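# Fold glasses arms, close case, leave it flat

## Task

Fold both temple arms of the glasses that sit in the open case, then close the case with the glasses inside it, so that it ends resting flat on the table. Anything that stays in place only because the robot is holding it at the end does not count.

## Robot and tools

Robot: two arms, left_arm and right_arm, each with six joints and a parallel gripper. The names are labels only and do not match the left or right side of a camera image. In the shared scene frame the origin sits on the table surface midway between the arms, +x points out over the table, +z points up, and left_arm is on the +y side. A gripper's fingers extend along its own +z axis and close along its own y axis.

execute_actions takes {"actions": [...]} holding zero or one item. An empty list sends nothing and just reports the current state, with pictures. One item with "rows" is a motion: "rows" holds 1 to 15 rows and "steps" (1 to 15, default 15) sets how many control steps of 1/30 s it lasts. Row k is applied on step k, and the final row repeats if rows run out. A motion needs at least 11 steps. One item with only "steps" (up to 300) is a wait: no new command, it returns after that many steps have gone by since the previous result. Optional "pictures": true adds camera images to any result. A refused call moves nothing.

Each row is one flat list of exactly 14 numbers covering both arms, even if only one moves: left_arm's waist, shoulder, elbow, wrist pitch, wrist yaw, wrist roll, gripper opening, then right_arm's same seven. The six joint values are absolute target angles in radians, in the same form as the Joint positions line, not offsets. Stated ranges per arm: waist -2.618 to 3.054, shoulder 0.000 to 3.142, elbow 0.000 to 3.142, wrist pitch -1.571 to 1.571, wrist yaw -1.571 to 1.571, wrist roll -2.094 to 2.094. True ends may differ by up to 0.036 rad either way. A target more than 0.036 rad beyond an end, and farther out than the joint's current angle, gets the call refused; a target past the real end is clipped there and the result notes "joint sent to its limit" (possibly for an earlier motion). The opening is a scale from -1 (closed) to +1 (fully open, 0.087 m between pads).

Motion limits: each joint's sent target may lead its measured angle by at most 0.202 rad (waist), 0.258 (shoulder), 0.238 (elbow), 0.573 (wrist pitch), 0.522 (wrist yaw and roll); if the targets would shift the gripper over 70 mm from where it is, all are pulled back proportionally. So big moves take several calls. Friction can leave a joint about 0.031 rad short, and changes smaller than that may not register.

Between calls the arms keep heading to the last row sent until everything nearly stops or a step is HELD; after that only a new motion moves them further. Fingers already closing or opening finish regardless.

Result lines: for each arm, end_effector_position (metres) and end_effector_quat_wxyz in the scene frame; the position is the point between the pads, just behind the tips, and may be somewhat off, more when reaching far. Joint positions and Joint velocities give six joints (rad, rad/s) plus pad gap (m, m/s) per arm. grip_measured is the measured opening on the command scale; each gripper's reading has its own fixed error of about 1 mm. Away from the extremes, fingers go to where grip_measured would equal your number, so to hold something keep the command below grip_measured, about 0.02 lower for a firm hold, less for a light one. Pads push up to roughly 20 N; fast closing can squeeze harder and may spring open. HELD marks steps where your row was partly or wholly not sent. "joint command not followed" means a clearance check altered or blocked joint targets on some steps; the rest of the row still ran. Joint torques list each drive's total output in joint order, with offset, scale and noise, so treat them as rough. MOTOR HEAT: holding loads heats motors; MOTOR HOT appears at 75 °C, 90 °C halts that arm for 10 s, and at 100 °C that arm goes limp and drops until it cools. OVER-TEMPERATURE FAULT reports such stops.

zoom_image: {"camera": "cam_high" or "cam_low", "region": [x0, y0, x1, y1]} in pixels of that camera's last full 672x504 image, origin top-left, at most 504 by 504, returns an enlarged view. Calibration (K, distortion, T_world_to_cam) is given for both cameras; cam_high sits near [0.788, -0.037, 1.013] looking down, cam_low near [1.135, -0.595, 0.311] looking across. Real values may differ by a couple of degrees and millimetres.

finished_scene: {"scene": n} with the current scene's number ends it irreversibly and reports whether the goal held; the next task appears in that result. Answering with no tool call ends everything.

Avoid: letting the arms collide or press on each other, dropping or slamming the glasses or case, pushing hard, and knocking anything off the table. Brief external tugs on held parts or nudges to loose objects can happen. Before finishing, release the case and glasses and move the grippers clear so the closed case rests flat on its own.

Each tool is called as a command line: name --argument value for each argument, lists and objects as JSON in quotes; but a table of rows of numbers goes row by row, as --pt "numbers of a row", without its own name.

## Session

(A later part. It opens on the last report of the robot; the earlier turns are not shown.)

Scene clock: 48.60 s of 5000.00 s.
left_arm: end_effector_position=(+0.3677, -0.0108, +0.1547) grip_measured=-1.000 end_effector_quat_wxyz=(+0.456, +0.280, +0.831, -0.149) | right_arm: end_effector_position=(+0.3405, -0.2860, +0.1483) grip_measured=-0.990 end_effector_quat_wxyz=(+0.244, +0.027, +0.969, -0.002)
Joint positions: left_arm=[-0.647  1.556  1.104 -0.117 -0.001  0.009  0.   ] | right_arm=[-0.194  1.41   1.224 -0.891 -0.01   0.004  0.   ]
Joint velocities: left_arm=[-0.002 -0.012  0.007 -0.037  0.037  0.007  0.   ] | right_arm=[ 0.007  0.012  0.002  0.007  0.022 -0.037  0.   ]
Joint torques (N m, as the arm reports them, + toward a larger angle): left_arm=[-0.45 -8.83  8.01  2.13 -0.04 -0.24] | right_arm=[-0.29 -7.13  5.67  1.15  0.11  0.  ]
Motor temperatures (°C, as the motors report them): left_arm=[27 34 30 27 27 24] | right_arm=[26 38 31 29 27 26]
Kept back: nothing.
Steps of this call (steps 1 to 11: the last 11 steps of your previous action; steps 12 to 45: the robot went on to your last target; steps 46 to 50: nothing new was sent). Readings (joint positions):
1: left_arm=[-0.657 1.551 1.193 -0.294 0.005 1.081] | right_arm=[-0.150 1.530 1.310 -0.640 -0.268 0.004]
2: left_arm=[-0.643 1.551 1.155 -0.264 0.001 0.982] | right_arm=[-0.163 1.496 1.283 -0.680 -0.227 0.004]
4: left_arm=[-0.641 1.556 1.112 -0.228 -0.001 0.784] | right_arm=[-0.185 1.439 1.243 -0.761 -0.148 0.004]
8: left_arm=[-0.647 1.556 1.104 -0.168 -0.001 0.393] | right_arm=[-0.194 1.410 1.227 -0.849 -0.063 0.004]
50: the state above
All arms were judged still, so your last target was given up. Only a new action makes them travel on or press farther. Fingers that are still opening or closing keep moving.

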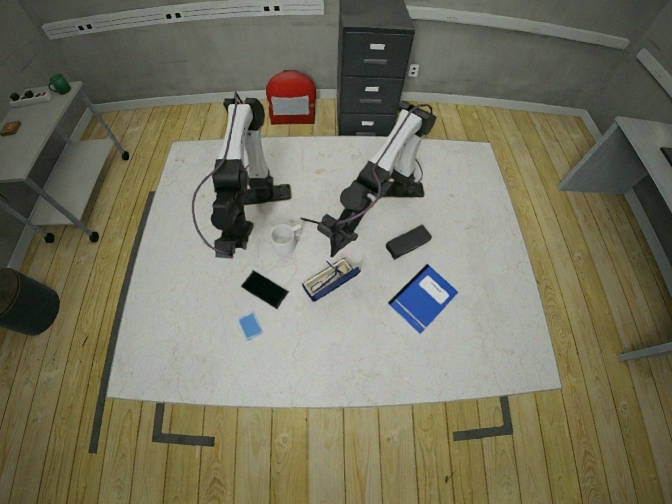

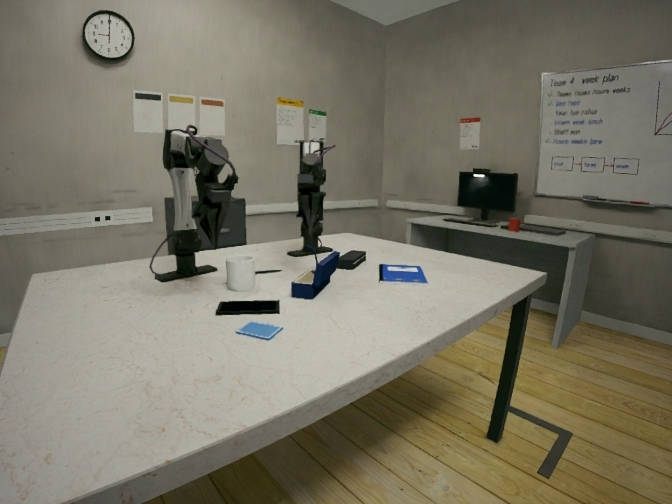

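execute_actions --actions '[]'

Scene clock: 50.00 s of 5000.00 s.
left_arm: end_effector_position=(+0.3677, -0.0108, +0.1547) grip_measured=-1.000 end_effector_quat_wxyz=(+0.456, +0.280, +0.831, -0.149) | right_arm: end_effector_position=(+0.3405, -0.2860, +0.1483) grip_measured=-0.990 end_effector_quat_wxyz=(+0.244, +0.027, +0.969, -0.002)
Joint positions: left_arm=[-0.647  1.556  1.104 -0.117 -0.001  0.009  0.   ] | right_arm=[-0.194  1.41   1.224 -0.891 -0.01   0.004  0.   ]
Joint velocities: left_arm=[ 0.007 -0.002  0.007  0.007 -0.007  0.037  0.   ] | right_arm=[ 0.007  0.007  0.012  0.051 -0.007 -0.037  0.   ]
Joint torques (N m, as the arm reports them, + toward a larger angle): left_arm=[-0.45 -8.78  8.    2.13 -0.04 -0.25] | right_arm=[-0.36 -7.05  5.74  1.16  0.09  0.  ]
Motor temperatures (°C, as the motors report them): left_arm=[27 34 30 27 27 24] | right_arm=[26 38 31 29 27 26]
Kept back: nothing.
Steps of this call (steps 1 to 42: nothing new was sent). Readings (joint positions):
1: left_arm=[-0.647 1.556 1.104 -0.117 -0.001 0.009] | right_arm=[-0.194 1.410 1.224 -0.891 -0.010 0.004]
2: left_arm=[-0.647 1.556 1.104 -0.117 -0.001 0.009] | right_arm=[-0.194 1.410 1.224 -0.891 -0.010 0.004]
4: left_arm=[-0.647 1.556 1.104 -0.117 -0.001 0.009] | right_arm=[-0.194 1.410 1.224 -0.891 -0.010 0.004]
8: left_arm=[-0.647 1.556 1.104 -0.117 -0.001 0.009] | right_arm=[-0.194 1.410 1.224 -0.891 -0.010 0.004]
42: the state above

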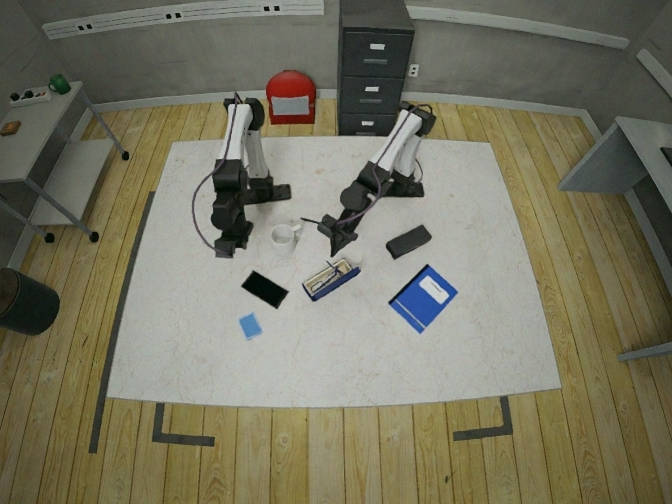

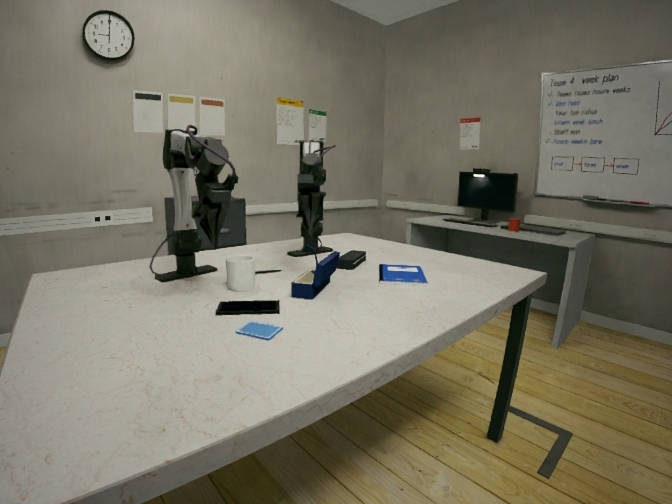

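Move to far side, extended as a bar, lower, then sweep with waist.

execute_actions --actions '[{"rows":[[-0.5,1.58,1.12,-0.05,0,0,-1,-0.2,1.4,1.2,-0.9,0,0,-1]]}]'

execute_actions --actions '[{"rows":[[-0.5,1.72,1.12,-0.05,0,0,-1,-0.2,1.4,1.2,-0.9,0,0,-1]]}]'

execute_actions --actions '[{"steps":15}]' --pictures true

zoom_image --camera "cam_high" --region '[260,200,420,320]'

Scene clock: 50.70 s of 5000.00 s.
left_arm: end_effector_position=(+0.4011, +0.0304, +0.1588) grip_measured=-1.000 end_effector_quat_wxyz=(+0.475, +0.230, +0.840, -0.128) | right_arm: end_effector_position=(+0.3405, -0.2860, +0.1483) grip_measured=-0.990 end_effector_quat_wxyz=(+0.244, +0.027, +0.969, -0.002)
Joint positions: left_arm=[-0.528  1.56   1.104 -0.087  0.007  0.009  0.   ] | right_arm=[-0.194  1.41   1.224 -0.891 -0.009  0.004  0.   ]
Joint velocities: left_arm=[ 0.891  0.022  0.007  0.11  -0.212 -0.037  0.   ] | right_arm=[ 0.017 -0.032  0.002  0.007 -0.051 -0.037  0.001]
Joint torques (N m, as the arm reports them, + toward a larger angle): left_arm=[-1.76 -6.89  9.79  2.1   0.07 -0.23] | right_arm=[-0.34 -7.01  5.69  1.16  0.09 -0.02]
Motor temperatures (°C, as the motors report them): left_arm=[27 34 30 27 27 24] | right_arm=[26 38 31 29 27 26]
Steps of this call (steps 1 to 17: nothing new was sent; steps 18 to 21: the first 4 steps of this action). Readings (joint positions):
18: left_arm=[-0.632 1.556 1.104 -0.112 0.007 0.009] | right_arm=[-0.194 1.410 1.224 -0.891 -0.009 0.004]
19: left_arm=[-0.601 1.558 1.104 -0.103 0.011 0.009] | right_arm=[-0.194 1.410 1.224 -0.891 -0.009 0.004]
21: the state above

Scene clock: 51.20 s of 5000.00 s.
left_arm: end_effector_position=(+0.4219, +0.0395, +0.1273) grip_measured=-1.000 end_effector_quat_wxyz=(+0.459, +0.215, +0.855, -0.111) | right_arm: end_effector_position=(+0.3405, -0.2860, +0.1483) grip_measured=-0.990 end_effector_quat_wxyz=(+0.244, +0.027, +0.969, -0.002)
Joint positions: left_arm=[-0.492  1.664  1.118 -0.042 -0.002  0.008  0.   ] | right_arm=[-0.194  1.41   1.224 -0.891 -0.009  0.004  0.   ]
Joint velocities: left_arm=[-0.007  0.882 -0.002 -0.081 -0.051 -0.066  0.   ] | right_arm=[-0.002 -0.002  0.002  0.022 -0.007 -0.007  0.001]
Joint torques (N m, as the arm reports them, + toward a larger angle): left_arm=[-0.47 -8.97  8.41  1.98 -0.03 -0.22] | right_arm=[-0.37 -7.07  5.72  1.15  0.08  0.  ]
Motor temperatures (°C, as the motors report them): left_arm=[27 34 30 27 27 24] | right_arm=[26 37 31 29 27 26]
Steps of this call (steps 1 to 11: the last 11 steps of your previous action; steps 12 to 15: the first 4 steps of this action). Readings (joint positions):
12: left_arm=[-0.492 1.575 1.106 -0.063 -0.002 0.008] | right_arm=[-0.194 1.410 1.224 -0.891 -0.009 0.004]
13: left_arm=[-0.492 1.601 1.114 -0.051 -0.002 0.008] | right_arm=[-0.194 1.410 1.224 -0.891 -0.009 0.004]
15: the state above

Scene clock: 51.70 s of 5000.00 s.
left_arm: end_effector_position=(+0.4232, +0.0406, +0.1057) grip_measured=-1.000 end_effector_quat_wxyz=(+0.439, +0.217, +0.866, -0.102) | right_arm: end_effector_position=(+0.3405, -0.2860, +0.1483) grip_measured=-0.990 end_effector_quat_wxyz=(+0.244, +0.027, +0.969, -0.002)
Joint positions: left_arm=[-0.492  1.713  1.119 -0.041 -0.011  0.009  0.   ] | right_arm=[-0.194  1.41   1.224 -0.891 -0.009  0.004  0.   ]
Joint velocities: left_arm=[-0.002 -0.002  0.012 -0.022 -0.007  0.037  0.   ] | right_arm=[-0.022 -0.007  0.002  0.007 -0.007  0.095  0.001]
Joint torques (N m, as the arm reports them, + toward a larger angle): left_arm=[-0.49 -9.12  8.12  1.78  0.05 -0.24] | right_arm=[-0.34 -7.03  5.65  1.11  0.11 -0.02]
Motor temperatures (°C, as the motors report them): left_arm=[27 34 30 27 27 24] | right_arm=[26 37 31 29 27 26]
Kept back: nothing.
Steps of this call (steps 1 to 11: the last 11 steps of your previous action; steps 12 to 15: the robot went on to your last target). Readings (joint positions):
1: left_arm=[-0.492 1.691 1.118 -0.047 -0.002 0.008] | right_arm=[-0.194 1.410 1.224 -0.891 -0.009 0.004]
2: left_arm=[-0.492 1.710 1.118 -0.039 -0.012 0.010] | right_arm=[-0.194 1.410 1.224 -0.891 -0.009 0.004]
4: left_arm=[-0.490 1.713 1.119 -0.038 -0.013 0.009] | right_arm=[-0.194 1.410 1.224 -0.891 -0.009 0.004]
8: left_arm=[-0.492 1.713 1.119 -0.040 -0.011 0.009] | right_arm=[-0.194 1.410 1.224 -0.891 -0.009 0.004]
15: the state above

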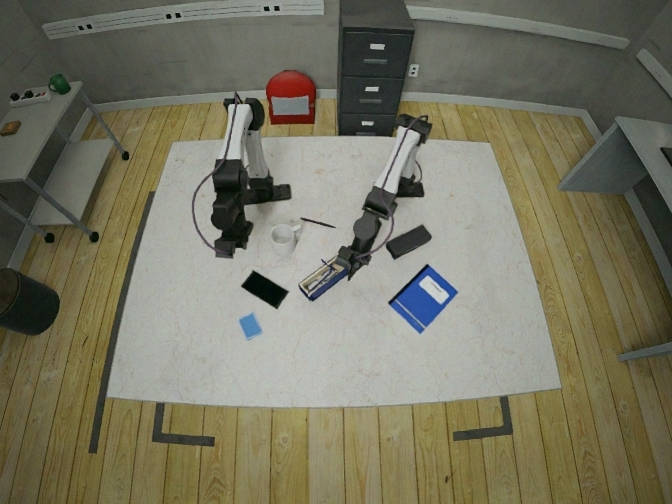

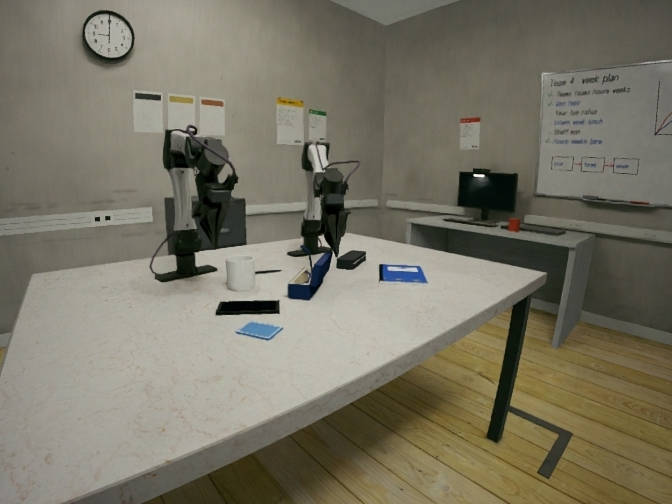

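Region (260, 200, 420, 320) of cam_high's 672x504 image, scaled by 3.150, with more detail than that image has; it fills the top 378 rows of this view, and the rest is white.

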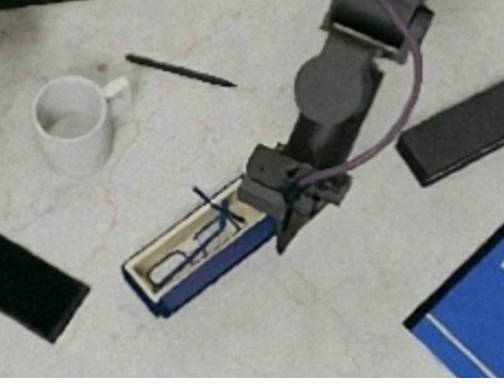

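execute_actions --actions '[{"rows":[[-0.52,1.55,1.12,-0.3,0,0,-1,-0.2,1.4,1.2,-0.9,0,0,-1]]}]'

execute_actions --actions '[{"rows":[[-0.6,1.7,1.3,-0.7,0,0,-1,-0.2,1.4,1.2,-0.9,0,0,-1]]}]'

execute_actions --actions '[{"steps":15}]' --pictures true

zoom_image --camera "cam_high" --region '[260,200,420,320]'

zoom_image --camera "cam_low" --region '[240,200,400,320]'

Scene clock: 52.83 s of 5000.00 s.
left_arm: end_effector_position=(+0.3930, +0.0484, +0.1227) grip_measured=-1.000 end_effector_quat_wxyz=(+0.414, +0.227, +0.876, -0.100) | right_arm: end_effector_position=(+0.3405, -0.2860, +0.1483) grip_measured=-0.990 end_effector_quat_wxyz=(+0.244, +0.027, +0.969, -0.002)
Joint positions: left_arm=[-0.508  1.609  1.115 -0.197 -0.01   0.009  0.   ] | right_arm=[-0.194  1.41   1.224 -0.891 -0.009  0.004  0.   ]
Joint velocities: left_arm=[-0.144 -0.872 -0.002 -0.608  0.007  0.022  0.   ] | right_arm=[ 0.022 -0.002 -0.017 -0.037 -0.022 -0.007 -0.   ]
Joint torques (N m, as the arm reports them, + toward a larger angle): left_arm=[-0.1  -9.21  8.49  1.66  0.04 -0.24] | right_arm=[-0.39 -7.08  5.67  1.14  0.1   0.01]
Motor temperatures (°C, as the motors report them): left_arm=[27 34 30 27 27 24] | right_arm=[26 37 31 29 27 26]
Steps of this call (steps 1 to 15: the robot went on to your last target; steps 16 to 30: nothing new was sent; steps 31 to 34: the first 4 steps of this action). Readings (joint positions):
31: left_arm=[-0.494 1.699 1.119 -0.073 -0.011 0.009] | right_arm=[-0.194 1.410 1.224 -0.891 -0.009 0.004]
32: left_arm=[-0.498 1.671 1.116 -0.130 -0.011 0.009] | right_arm=[-0.194 1.410 1.224 -0.891 -0.009 0.004]
34: the state above

Scene clock: 53.33 s of 5000.00 s.
left_arm: end_effector_position=(+0.3584, +0.0334, +0.1188) grip_measured=-1.000 end_effector_quat_wxyz=(+0.322, +0.269, +0.903, -0.089) | right_arm: end_effector_position=(+0.3405, -0.2860, +0.1483) grip_measured=-0.990 end_effector_quat_wxyz=(+0.244, +0.027, +0.969, -0.002)
Joint positions: left_arm=[-0.579  1.66   1.27  -0.5   -0.009  0.008  0.   ] | right_arm=[-0.194  1.41   1.224 -0.891 -0.009  0.004  0.   ]
Joint velocities: left_arm=[-0.491  0.559  0.398 -1.018  0.066  0.022  0.   ] | right_arm=[-0.017 -0.007  0.007 -0.007 -0.022 -0.037 -0.002]
Joint torques (N m, as the arm reports them, + toward a larger angle): left_arm=[ 0.76 -8.62  8.38  0.97 -0.05 -0.23] | right_arm=[-0.38 -6.97  5.76  1.15  0.08  0.  ]
Motor temperatures (°C, as the motors report them): left_arm=[27 34 30 27 27 24] | right_arm=[26 37 31 29 27 26]
Steps of this call (steps 1 to 11: the last 11 steps of your previous action; steps 12 to 15: the first 4 steps of this action). Readings (joint positions):
12: left_arm=[-0.522 1.569 1.152 -0.353 -0.011 0.008] | right_arm=[-0.194 1.410 1.224 -0.891 -0.009 0.004]
13: left_arm=[-0.539 1.604 1.208 -0.423 -0.012 0.008] | right_arm=[-0.194 1.410 1.224 -0.891 -0.009 0.004]
15: the state above

Scene clock: 53.83 s of 5000.00 s.
left_arm: end_effector_position=(+0.3188, +0.0474, +0.0904) grip_measured=-1.000 end_effector_quat_wxyz=(+0.224, +0.289, +0.928, -0.066) | right_arm: end_effector_position=(+0.3405, -0.2860, +0.1483) grip_measured=-0.990 end_effector_quat_wxyz=(+0.244, +0.027, +0.969, -0.002)
Joint positions: left_arm=[-0.603  1.693  1.278 -0.684 -0.005  0.008  0.   ] | right_arm=[-0.194  1.41   1.224 -0.891 -0.009  0.004  0.   ]
Joint velocities: left_arm=[-0.017  0.002 -0.007 -0.051  0.037  0.022  0.   ] | right_arm=[-0.002  0.007 -0.022 -0.037 -0.022 -0.037  0.   ]
Joint torques (N m, as the arm reports them, + toward a larger angle): left_arm=[ 0.28 -8.61  9.68  1.16  0.   -0.23] | right_arm=[-0.32 -7.    5.67  1.15  0.1   0.  ]
Motor temperatures (°C, as the motors report them): left_arm=[27 34 30 27 27 24] | right_arm=[26 37 31 29 27 26]
Kept back: nothing.
Steps of this call (steps 1 to 11: the last 11 steps of your previous action; steps 12 to 15: the robot went on to your last target). Readings (joint positions):
1: left_arm=[-0.593 1.674 1.278 -0.532 -0.007 0.008] | right_arm=[-0.194 1.410 1.224 -0.891 -0.009 0.004]
2: left_arm=[-0.600 1.683 1.278 -0.562 -0.006 0.008] | right_arm=[-0.194 1.410 1.224 -0.891 -0.009 0.004]
4: left_arm=[-0.603 1.693 1.278 -0.615 -0.005 0.008] | right_arm=[-0.194 1.410 1.224 -0.891 -0.009 0.004]
8: left_arm=[-0.603 1.693 1.278 -0.662 -0.005 0.008] | right_arm=[-0.194 1.410 1.224 -0.891 -0.009 0.004]
15: the state above

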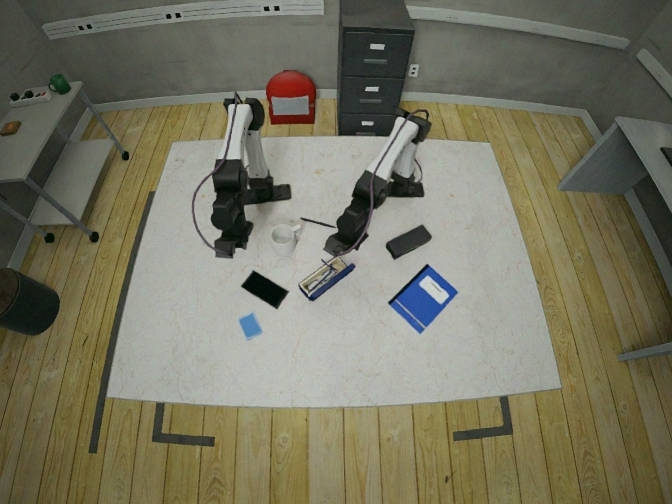

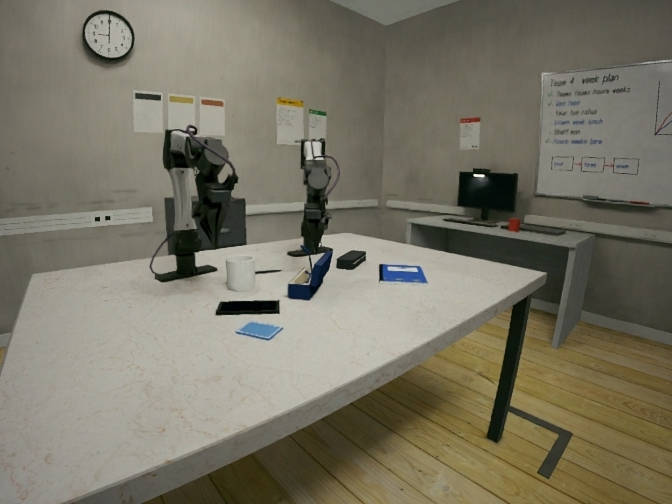

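Region (260, 200, 420, 320) of cam_high's 672x504 image, scaled by 3.150, with more detail than that image has; it fills the top 378 rows of this view, and the rest is white.

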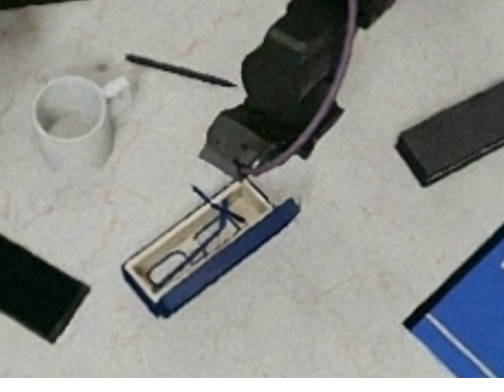

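Region (240, 200, 400, 320) of cam_low's 672x504 image, scaled by 3.150, with more detail than that image has; it fills the top 378 rows of this view, and the rest is white.

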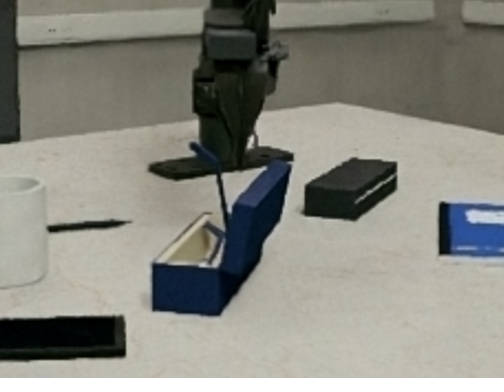

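execute_actions --actions '[{"rows":[[-0.64,1.87,1.45,-0.58,0,0,-1,-0.2,1.4,1.2,-0.9,0,0,-1]]}]'

execute_actions --actions '[{"rows":[[-0.7,2.1,1.77,-0.65,0,0,-1,-0.2,1.4,1.2,-0.9,0,0,-1]]}]'

execute_actions --actions '[{"steps":15}]' --pictures true

zoom_image --camera "cam_high" --region '[260,200,420,320]'

zoom_image --camera "cam_low" --region '[240,200,400,320]'

Scene clock: 54.57 s of 5000.00 s.
left_arm: end_effector_position=(+0.3549, +0.0113, +0.0908) grip_measured=-1.000 end_effector_quat_wxyz=(+0.252, +0.297, +0.918, -0.077) | right_arm: end_effector_position=(+0.3405, -0.2860, +0.1483) grip_measured=-0.990 end_effector_quat_wxyz=(+0.244, +0.027, +0.969, -0.002)
Joint positions: left_arm=[-0.625  1.828  1.42  -0.628 -0.005  0.008  0.   ] | right_arm=[-0.194  1.41   1.224 -0.891 -0.009  0.004  0.   ]
Joint velocities: left_arm=[-0.178  0.735  0.427  0.667 -0.066 -0.066  0.   ] | right_arm=[ 0.002  0.007 -0.007 -0.022 -0.066 -0.022 -0.   ]
Joint torques (N m, as the arm reports them, + toward a larger angle): left_arm=[ -0.13 -10.82   7.99   0.81   0.    -0.23] | right_arm=[-0.28 -7.1   5.67  1.15  0.09  0.  ]
Motor temperatures (°C, as the motors report them): left_arm=[27 34 30 27 27 24] | right_arm=[26 37 31 29 27 26]
Steps of this call (steps 1 to 15: the robot went on to your last target; steps 16 to 18: nothing new was sent; steps 19 to 22: the first 4 steps of this action). Readings (joint positions):
19: left_arm=[-0.605 1.715 1.306 -0.699 -0.005 0.008] | right_arm=[-0.194 1.410 1.224 -0.891 -0.009 0.004]
20: left_arm=[-0.611 1.757 1.356 -0.686 -0.005 0.008] | right_arm=[-0.194 1.410 1.224 -0.891 -0.009 0.004]
22: the state above

Scene clock: 55.07 s of 5000.00 s.
left_arm: end_effector_position=(+0.3941, -0.0467, +0.0829) grip_measured=-1.000 end_effector_quat_wxyz=(+0.266, +0.318, +0.906, -0.088) | right_arm: end_effector_position=(+0.3405, -0.2860, +0.1483) grip_measured=-0.990 end_effector_quat_wxyz=(+0.244, +0.027, +0.969, -0.002)
Joint positions: left_arm=[-0.675  2.058  1.694 -0.638 -0.006  0.008  0.   ] | right_arm=[-0.194  1.41   1.224 -0.891 -0.009  0.004  0.   ]
Joint velocities: left_arm=[-0.349  1.048  1.233  0.256 -0.022 -0.066  0.   ] | right_arm=[-0.012  0.002 -0.012 -0.051  0.022  0.095 -0.001]
Joint torques (N m, as the arm reports them, + toward a larger angle): left_arm=[ -0.21 -14.62   7.66   0.86   0.02  -0.24] | right_arm=[-0.31 -6.98  5.68  1.13  0.1  -0.03]
Motor temperatures (°C, as the motors report them): left_arm=[27 34 30 27 27 24] | right_arm=[26 37 31 29 27 26]
Steps of this call (steps 1 to 11: the last 11 steps of your previous action; steps 12 to 15: the first 4 steps of this action). Readings (joint positions):
12: left_arm=[-0.641 1.898 1.474 -0.634 -0.006 0.008] | right_arm=[-0.194 1.410 1.224 -0.891 -0.009 0.004]
13: left_arm=[-0.650 1.956 1.558 -0.649 -0.006 0.008] | right_arm=[-0.194 1.410 1.224 -0.891 -0.009 0.004]
15: the state above

Scene clock: 55.57 s of 5000.00 s.
left_arm: end_effector_position=(+0.3944, -0.0649, +0.0807) grip_measured=-1.000 end_effector_quat_wxyz=(+0.268, +0.330, +0.900, -0.094) | right_arm: end_effector_position=(+0.3405, -0.2860, +0.1483) grip_measured=-0.990 end_effector_quat_wxyz=(+0.244, +0.027, +0.969, -0.002)
Joint positions: left_arm=[-0.703  2.1    1.745 -0.639 -0.005  0.008  0.   ] | right_arm=[-0.194  1.41   1.224 -0.891 -0.009  0.004  0.   ]
Joint velocities: left_arm=[-0.002  0.017 -0.007 -0.007 -0.007 -0.037  0.   ] | right_arm=[-0.012  0.002 -0.007 -0.007 -0.007  0.007  0.   ]
Joint torques (N m, as the arm reports them, + toward a larger angle): left_arm=[  0.38 -13.15  10.17   1.33  -0.01  -0.22] | right_arm=[-0.39 -6.97  5.72  1.15  0.08  0.  ]
Motor temperatures (°C, as the motors report them): left_arm=[27 34 31 27 27 24] | right_arm=[26 37 31 29 27 26]
Kept back: nothing.
Steps of this call (steps 1 to 11: the last 11 steps of your previous action; steps 12 to 15: the robot went on to your last target). Readings (joint positions):
1: left_arm=[-0.686 2.084 1.723 -0.633 -0.006 0.008] | right_arm=[-0.194 1.410 1.224 -0.891 -0.009 0.004]
2: left_arm=[-0.694 2.095 1.735 -0.632 -0.006 0.008] | right_arm=[-0.194 1.410 1.224 -0.891 -0.009 0.004]
4: left_arm=[-0.702 2.100 1.737 -0.635 -0.005 0.008] | right_arm=[-0.194 1.410 1.224 -0.891 -0.009 0.004]
8: left_arm=[-0.703 2.100 1.744 -0.638 -0.005 0.008] | right_arm=[-0.194 1.410 1.224 -0.891 -0.009 0.004]
15: the state above

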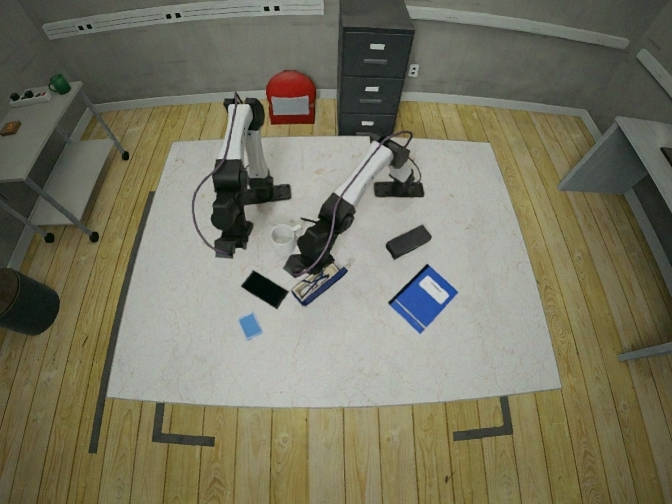

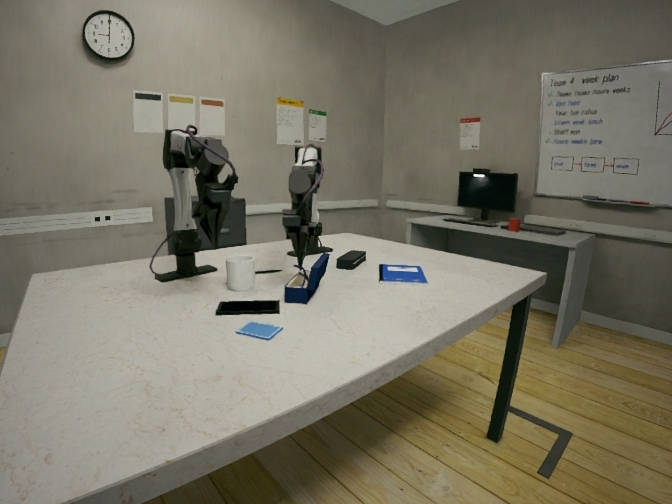

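Region (260, 200, 420, 320) of cam_high's 672x504 image, scaled by 3.150, with more detail than that image has; it fills the top 378 rows of this view, and the rest is white.

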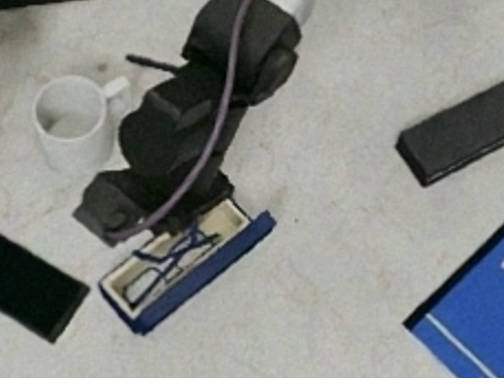

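Region (240, 200, 400, 320) of cam_low's 672x504 image, scaled by 3.150, with more detail than that image has; it fills the top 378 rows of this view, and the rest is white.

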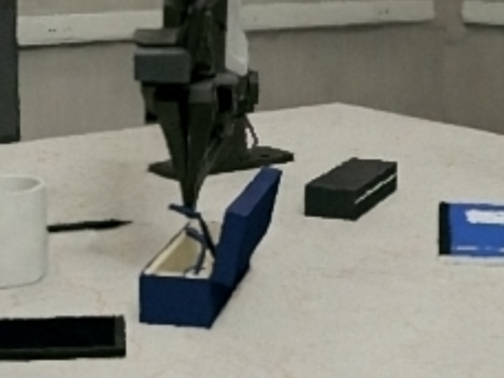

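Progress. Lift, shift over the temple (+x,+y), press down.

execute_actions --actions '[{"rows":[[-0.675,2.05,1.75,-0.56,0,0,-1,-0.2,1.4,1.2,-0.9,0,0,-1]]}]'

execute_actions --actions '[{"rows":[[-0.68,2.17,1.75,-0.56,0,0,-1,-0.2,1.4,1.2,-0.9,0,0,-1]]}]'

execute_actions --actions '[{"steps":15}]' --pictures true

zoom_image --camera "cam_high" --region '[260,200,420,320]'

zoom_image --camera "cam_low" --region '[240,200,400,320]'

Scene clock: 56.27 s of 5000.00 s.
left_arm: end_effector_position=(+0.4045, -0.0650, +0.0892) grip_measured=-1.000 end_effector_quat_wxyz=(+0.288, +0.323, +0.896, -0.099) | right_arm: end_effector_position=(+0.3405, -0.2860, +0.1483) grip_measured=-0.990 end_effector_quat_wxyz=(+0.244, +0.027, +0.969, -0.002)
Joint positions: left_arm=[-0.69   2.089  1.745 -0.606 -0.005  0.008  0.   ] | right_arm=[-0.194  1.41   1.224 -0.891 -0.009  0.004  0.   ]
Joint velocities: left_arm=[ 0.129 -0.11  -0.007  0.212 -0.022  0.066  0.   ] | right_arm=[-0.017 -0.002 -0.002 -0.051  0.007 -0.037 -0.001]
Joint torques (N m, as the arm reports them, + toward a larger angle): left_arm=[  0.54 -15.7    8.39   1.66   0.    -0.23] | right_arm=[-0.33 -7.07  5.76  1.13  0.11  0.02]
Motor temperatures (°C, as the motors report them): left_arm=[27 34 31 27 27 24] | right_arm=[26 37 31 29 27 26]
Steps of this call (steps 1 to 15: the robot went on to your last target; steps 16 to 17: nothing new was sent; steps 18 to 21: the first 4 steps of this action). Readings (joint positions):
18: left_arm=[-0.701 2.098 1.745 -0.633 -0.005 0.008] | right_arm=[-0.194 1.410 1.224 -0.891 -0.009 0.004]
19: left_arm=[-0.699 2.097 1.745 -0.624 -0.005 0.008] | right_arm=[-0.194 1.410 1.224 -0.891 -0.009 0.004]
21: the state above

Scene clock: 56.77 s of 5000.00 s.
left_arm: end_effector_position=(+0.4148, -0.0663, +0.0780) grip_measured=-1.000 end_effector_quat_wxyz=(+0.294, +0.317, +0.896, -0.099) | right_arm: end_effector_position=(+0.3405, -0.2860, +0.1483) grip_measured=-0.990 end_effector_quat_wxyz=(+0.244, +0.027, +0.969, -0.002)
Joint positions: left_arm=[-0.679  2.122  1.745 -0.563 -0.005  0.008  0.   ] | right_arm=[-0.194  1.41   1.224 -0.891 -0.009  0.004  0.   ]
Joint velocities: left_arm=[ 0.002  0.505 -0.017 -0.007  0.022 -0.095  0.   ] | right_arm=[ 0.012  0.007 -0.002  0.007 -0.007  0.037 -0.   ]
Joint torques (N m, as the arm reports them, + toward a larger angle): left_arm=[  0.01 -11.94   8.42   1.56  -0.02  -0.22] | right_arm=[-0.35 -7.03  5.71  1.14  0.1   0.01]
Motor temperatures (°C, as the motors report them): left_arm=[27 35 31 27 27 24] | right_arm=[26 37 31 29 27 26]
Steps of this call (steps 1 to 11: the last 11 steps of your previous action; steps 12 to 15: the first 4 steps of this action). Readings (joint positions):
12: left_arm=[-0.679 2.081 1.745 -0.574 -0.005 0.008] | right_arm=[-0.194 1.410 1.224 -0.891 -0.009 0.004]
13: left_arm=[-0.679 2.090 1.745 -0.566 -0.005 0.008] | right_arm=[-0.194 1.410 1.224 -0.891 -0.009 0.004]
15: the state above

Scene clock: 57.27 s of 5000.00 s.
left_arm: end_effector_position=(+0.4150, -0.0650, +0.0579) grip_measured=-1.000 end_effector_quat_wxyz=(+0.278, +0.318, +0.902, -0.092) | right_arm: end_effector_position=(+0.3405, -0.2860, +0.1483) grip_measured=-0.990 end_effector_quat_wxyz=(+0.244, +0.027, +0.969, -0.002)
Joint positions: left_arm=[-0.679  2.163  1.745 -0.558 -0.008  0.008  0.   ] | right_arm=[-0.194  1.41   1.224 -0.891 -0.009  0.004  0.   ]
Joint velocities: left_arm=[-0.017 -0.017  0.002  0.037 -0.007 -0.037  0.   ] | right_arm=[ 0.007  0.002 -0.012  0.066  0.007 -0.051  0.   ]
Joint torques (N m, as the arm reports them, + toward a larger angle): left_arm=[  0.06 -13.08   8.36   1.45   0.02  -0.22] | right_arm=[-0.22 -6.96  5.66  1.14  0.07  0.  ]
Motor temperatures (°C, as the motors report them): left_arm=[27 35 31 27 27 24] | right_arm=[26 37 32 29 27 26]
Kept back: nothing.
Steps of this call (steps 1 to 11: the last 11 steps of your previous action; steps 12 to 15: the robot went on to your last target). Readings (joint positions):
1: left_arm=[-0.679 2.139 1.745 -0.563 -0.005 0.008] | right_arm=[-0.194 1.410 1.224 -0.891 -0.009 0.004]
2: left_arm=[-0.679 2.152 1.745 -0.563 -0.005 0.008] | right_arm=[-0.194 1.410 1.224 -0.891 -0.009 0.004]
4: left_arm=[-0.679 2.163 1.745 -0.557 -0.008 0.008] | right_arm=[-0.194 1.410 1.224 -0.891 -0.009 0.004]
8: left_arm=[-0.679 2.163 1.745 -0.558 -0.008 0.008] | right_arm=[-0.194 1.410 1.224 -0.891 -0.009 0.004]
15: the state above

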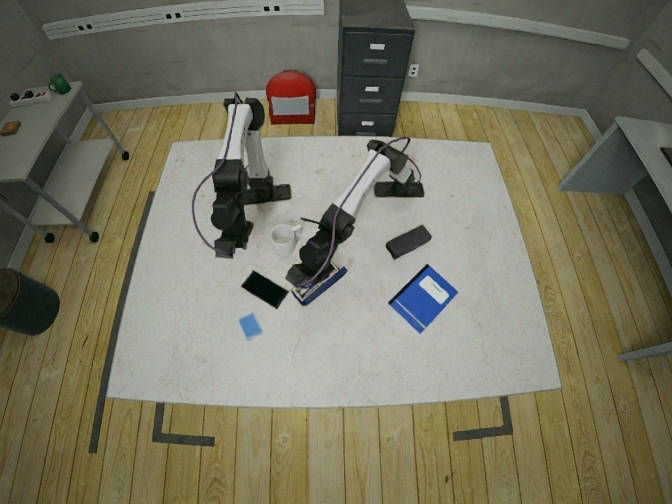

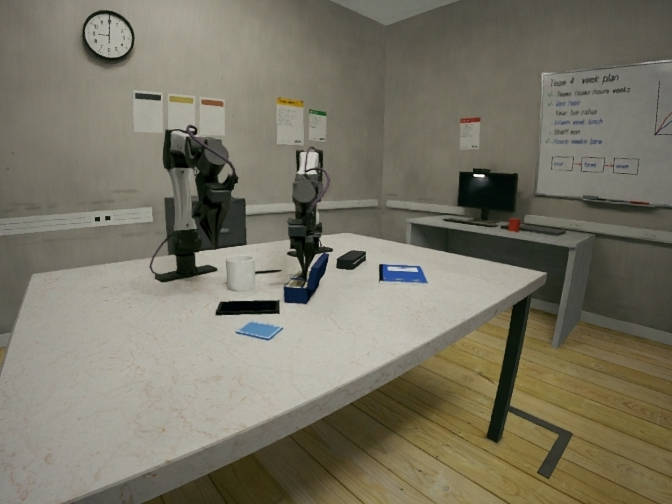

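Region (260, 200, 420, 320) of cam_high's 672x504 image, scaled by 3.150, with more detail than that image has; it fills the top 378 rows of this view, and the rest is white.

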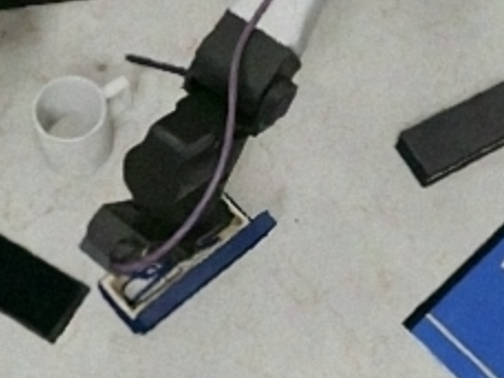

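Region (240, 200, 400, 320) of cam_low's 672x504 image, scaled by 3.150, with more detail than that image has; it fills the top 378 rows of this view, and the rest is white.

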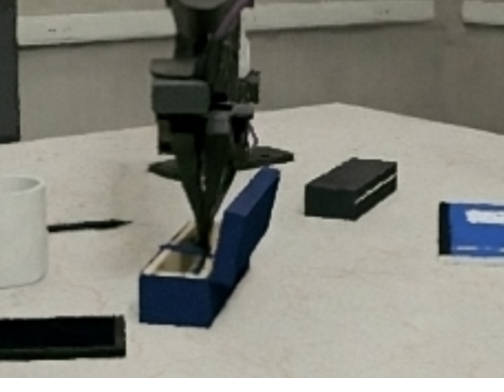

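execute_actions --actions '[{"rows":[[-0.68,2.2,1.75,-0.56,0,0,-1,-0.2,1.4,1.2,-0.9,0,0,-1]]}]'

execute_actions --actions '[{"rows":[[-0.68,1.97,1.75,-0.56,0,0,-1,-0.2,1.4,1.2,-0.9,0,0,-1]]}]'

execute_actions --actions '[{"rows":[[-0.5,1.97,1.75,-0.56,0,0,-1,0.33,1.5,1.345,-0.75,0,0,-1]]}]'

execute_actions --actions '[{"steps":20}]'

execute_actions --actions '[{"rows":[[-0.5,2.1,1.75,-0.56,0,0,-1,0.33,1.8,1.345,-0.75,0,0,-1]]}]'

execute_actions --actions '[{"steps":20}]' --pictures true

zoom_image --camera "cam_high" --region '[260,200,420,320]'

zoom_image --camera "cam_low" --region '[240,200,400,320]'

Scene clock: 58.50 s of 5000.00 s.
left_arm: end_effector_position=(+0.4146, -0.0648, +0.0536) grip_measured=-1.000 end_effector_quat_wxyz=(+0.275, +0.319, +0.903, -0.091) | right_arm: end_effector_position=(+0.3405, -0.2860, +0.1483) grip_measured=-0.990 end_effector_quat_wxyz=(+0.244, +0.027, +0.969, -0.002)
Joint positions: left_arm=[-0.679  2.172  1.745 -0.557 -0.008  0.008  0.   ] | right_arm=[-0.194  1.41   1.224 -0.891 -0.009  0.004  0.   ]
Joint velocities: left_arm=[ 0.002  0.09   0.017 -0.051  0.007 -0.095  0.   ] | right_arm=[-0.012  0.002 -0.012  0.022  0.066 -0.095 -0.001]
Joint torques (N m, as the arm reports them, + toward a larger angle): left_arm=[  0.   -11.95   8.33   1.43   0.02  -0.23] | right_arm=[-0.37 -7.    5.77  1.14  0.1  -0.01]
Motor temperatures (°C, as the motors report them): left_arm=[27 35 31 27 27 24] | right_arm=[26 37 32 29 27 26]
Steps of this call (steps 1 to 15: the robot went on to your last target; steps 16 to 33: nothing new was sent; steps 34 to 37: the first 4 steps of this action). Readings (joint positions):
34: left_arm=[-0.679 2.164 1.745 -0.558 -0.008 0.008] | right_arm=[-0.194 1.410 1.224 -0.891 -0.009 0.004]
35: left_arm=[-0.679 2.167 1.745 -0.557 -0.008 0.008] | right_arm=[-0.194 1.410 1.224 -0.891 -0.009 0.004]
37: the state above

Scene clock: 59.00 s of 5000.00 s.
left_arm: end_effector_position=(+0.4128, -0.0633, +0.0875) grip_measured=-1.000 end_effector_quat_wxyz=(+0.298, +0.316, +0.895, -0.099) | right_arm: end_effector_position=(+0.3405, -0.2860, +0.1483) grip_measured=-0.990 end_effector_quat_wxyz=(+0.244, +0.027, +0.969, -0.002)
Joint positions: left_arm=[-0.679  2.095  1.738 -0.574 -0.008  0.008  0.   ] | right_arm=[-0.194  1.41   1.224 -0.891 -0.009  0.004  0.   ]
Joint velocities: left_arm=[ 0.007 -0.906  0.012 -0.022  0.037 -0.037  0.   ] | right_arm=[-0.012 -0.012 -0.007  0.095 -0.022 -0.051  0.   ]
Joint torques (N m, as the arm reports them, + toward a larger angle): left_arm=[  0.04 -17.7    8.82   1.7    0.01  -0.22] | right_arm=[-0.35 -6.91  5.76  1.15  0.1   0.  ]
Motor temperatures (°C, as the motors report them): left_arm=[27 35 31 27 27 24] | right_arm=[26 37 32 29 27 26]
Steps of this call (steps 1 to 11: the last 11 steps of your previous action; steps 12 to 15: the first 4 steps of this action). Readings (joint positions):
12: left_arm=[-0.679 2.166 1.743 -0.559 -0.008 0.008] | right_arm=[-0.194 1.410 1.224 -0.891 -0.009 0.004]
13: left_arm=[-0.679 2.149 1.739 -0.568 -0.008 0.008] | right_arm=[-0.194 1.410 1.224 -0.891 -0.009 0.004]
15: the state above

Scene clock: 59.50 s of 5000.00 s.
left_arm: end_effector_position=(+0.4480, -0.0207, +0.1608) grip_measured=-1.000 end_effector_quat_wxyz=(+0.374, +0.260, +0.883, -0.110) | right_arm: end_effector_position=(+0.3721, -0.2258, +0.1627) grip_measured=-0.990 end_effector_quat_wxyz=(+0.283, -0.061, +0.957, +0.016)
Joint positions: left_arm=[-0.568  1.959  1.744 -0.555  0.007  0.008  0.   ] | right_arm=[-0.005  1.468  1.302 -0.829  0.009  0.005  0.   ]
Joint velocities: left_arm=[ 1.189 -0.012  0.007 -0.11   0.007  0.022  0.   ] | right_arm=[ 1.858  0.354  0.466  0.784  0.022 -0.051  0.   ]
Joint torques (N m, as the arm reports them, + toward a larger angle): left_arm=[ -0.15 -11.35   8.7    1.69  -0.08  -0.24] | right_arm=[ 1.34 -6.29  8.5   0.99 -0.11  0.  ]
Motor temperatures (°C, as the motors report them): left_arm=[27 35 31 27 27 24] | right_arm=[26 37 32 29 27 26]
Steps of this call (steps 1 to 11: the last 11 steps of your previous action; steps 12 to 15: the first 4 steps of this action). Readings (joint positions):
12: left_arm=[-0.666 1.959 1.744 -0.555 -0.001 0.008] | right_arm=[-0.174 1.418 1.236 -0.891 0.002 0.005]
13: left_arm=[-0.643 1.959 1.744 -0.555 0.005 0.008] | right_arm=[-0.128 1.435 1.259 -0.878 0.007 0.005]
15: the state above

Scene clock: 60.17 s of 5000.00 s.
left_arm: end_effector_position=(+0.4677, +0.0131, +0.1608) grip_measured=-1.000 end_effector_quat_wxyz=(+0.379, +0.226, +0.893, -0.091) | right_arm: end_effector_position=(+0.3549, -0.0996, +0.1730) grip_measured=-0.990 end_effector_quat_wxyz=(+0.310, -0.226, +0.920, +0.081)
Joint positions: left_arm=[-0.497  1.959  1.744 -0.555 -0.006  0.007  0.   ] | right_arm=[ 0.34   1.486  1.326 -0.758 -0.009  0.002  0.   ]
Joint velocities: left_arm=[ 0.002 -0.017 -0.017  0.022  0.037  0.066  0.   ] | right_arm=[-0.022  0.007 -0.002 -0.066 -0.007 -0.007  0.   ]
Joint torques (N m, as the arm reports them, + toward a larger angle): left_arm=[ -0.14 -11.32   8.7    1.7    0.01  -0.22] | right_arm=[-0.66 -6.11  9.04  1.48  0.1   0.01]
Motor temperatures (°C, as the motors report them): left_arm=[27 35 31 28 27 24] | right_arm=[26 37 32 30 27 26]
Kept back: nothing.
Steps of this call (steps 1 to 11: the last 11 steps of your previous action; steps 12 to 20: the robot went on to your last target). Readings (joint positions):
1: left_arm=[-0.530 1.959 1.744 -0.555 0.005 0.008] | right_arm=[0.064 1.478 1.315 -0.806 0.009 0.005]
2: left_arm=[-0.500 1.959 1.744 -0.555 0.001 0.008] | right_arm=[0.135 1.484 1.322 -0.786 0.009 0.005]
4: left_arm=[-0.470 1.959 1.744 -0.555 -0.005 0.007] | right_arm=[0.271 1.486 1.326 -0.764 0.003 0.005]
8: left_arm=[-0.484 1.959 1.744 -0.555 -0.006 0.007] | right_arm=[0.347 1.486 1.326 -0.758 -0.010 0.002]
20: the state above

Scene clock: 60.30 s of 5000.00 s.
left_arm: end_effector_position=(+0.4735, +0.0100, +0.1274) grip_measured=-1.000 end_effector_quat_wxyz=(+0.354, +0.229, +0.903, -0.085) | right_arm: end_effector_position=(+0.3734, -0.0899, +0.1260) grip_measured=-0.990 end_effector_quat_wxyz=(+0.259, -0.229, +0.936, +0.068)
Joint positions: left_arm=[-0.497  2.035  1.753 -0.543 -0.006  0.007  0.   ] | right_arm=[ 0.34   1.66   1.359 -0.727 -0.009  0.002  0.   ]
Joint velocities: left_arm=[-0.007  0.784 -0.017 -0.022 -0.022 -0.007  0.   ] | right_arm=[ 0.017  1.692 -0.007  0.212 -0.007  0.007 -0.   ]
Joint torques (N m, as the arm reports them, + toward a larger angle): left_arm=[ -0.16 -11.4    7.95   1.56   0.02  -0.22] | right_arm=[-0.64 -5.7   6.42  0.75  0.09  0.02]
Motor temperatures (°C, as the motors report them): left_arm=[27 35 31 28 27 24] | right_arm=[26 37 32 30 27 26]
Steps of this call (steps 1 to 4: the first 4 steps of this action). Readings (joint positions):
1: left_arm=[-0.497 1.970 1.747 -0.554 -0.006 0.007] | right_arm=[0.340 1.507 1.332 -0.761 -0.009 0.002]
2: left_arm=[-0.497 1.987 1.752 -0.547 -0.006 0.007] | right_arm=[0.340 1.548 1.348 -0.752 -0.009 0.002]
4: the state above

Scene clock: 60.97 s of 5000.00 s.
left_arm: end_effector_position=(+0.4686, +0.0128, +0.0813) grip_measured=-1.000 end_effector_quat_wxyz=(+0.305, +0.233, +0.921, -0.072) | right_arm: end_effector_position=(+0.3604, -0.0967, +0.0610) grip_measured=-0.990 end_effector_quat_wxyz=(+0.163, -0.234, +0.957, +0.045)
Joint positions: left_arm=[-0.497  2.121  1.753 -0.566 -0.007  0.006  0.   ] | right_arm=[ 0.34   1.819  1.342 -0.754 -0.009  0.002  0.   ]
Joint velocities: left_arm=[-0.007  0.007 -0.022 -0.081 -0.081  0.066  0.   ] | right_arm=[-0.007  0.012 -0.012 -0.051 -0.051  0.051 -0.001]
Joint torques (N m, as the arm reports them, + toward a larger angle): left_arm=[ -0.17 -14.97   7.58   1.6    0.01  -0.21] | right_arm=[ -0.72 -11.98   7.43   1.01   0.08   0.02]
Motor temperatures (°C, as the motors report them): left_arm=[27 35 31 28 27 24] | right_arm=[26 37 32 30 27 26]
Kept back: nothing.
Steps of this call (steps 1 to 11: the last 11 steps of your previous action; steps 12 to 20: the robot went on to your last target). Readings (joint positions):
1: left_arm=[-0.497 2.061 1.753 -0.545 -0.006 0.007] | right_arm=[0.340 1.716 1.359 -0.726 -0.009 0.002]
2: left_arm=[-0.497 2.084 1.753 -0.548 -0.006 0.007] | right_arm=[0.340 1.765 1.358 -0.730 -0.009 0.002]
4: left_arm=[-0.497 2.113 1.753 -0.558 -0.006 0.007] | right_arm=[0.340 1.821 1.347 -0.741 -0.009 0.002]
8: left_arm=[-0.497 2.121 1.753 -0.566 -0.007 0.006] | right_arm=[0.340 1.821 1.342 -0.754 -0.009 0.002]
20: the state above

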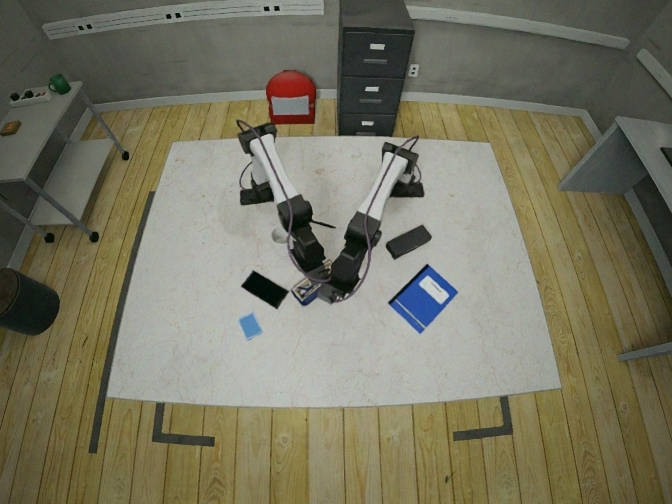

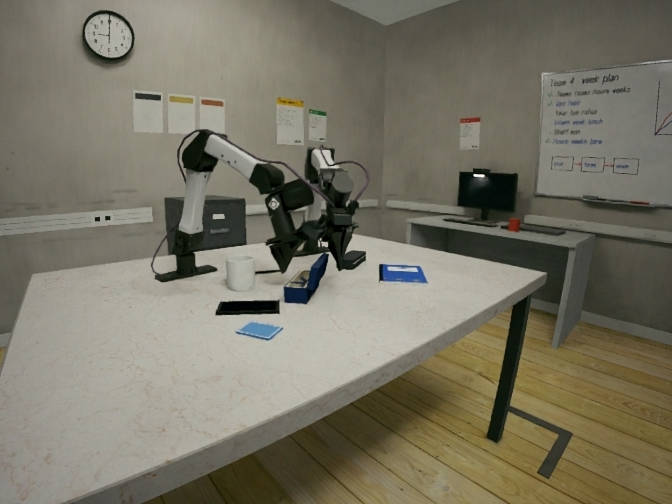

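Region (260, 200, 420, 320) of cam_high's 672x504 image, scaled by 3.150, with more detail than that image has; it fills the top 378 rows of this view, and the rest is white.

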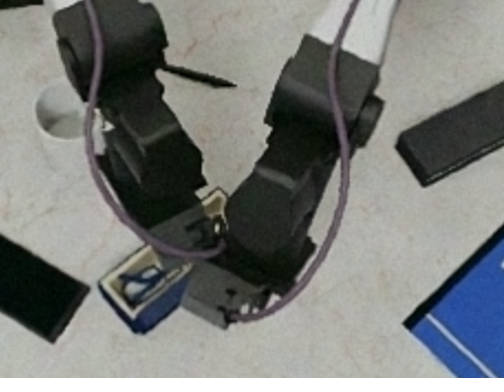

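Region (240, 200, 400, 320) of cam_low's 672x504 image, scaled by 3.150, with more detail than that image has; it fills the top 378 rows of this view, and the rest is white.

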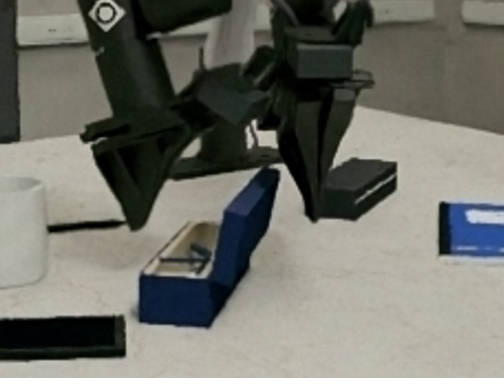

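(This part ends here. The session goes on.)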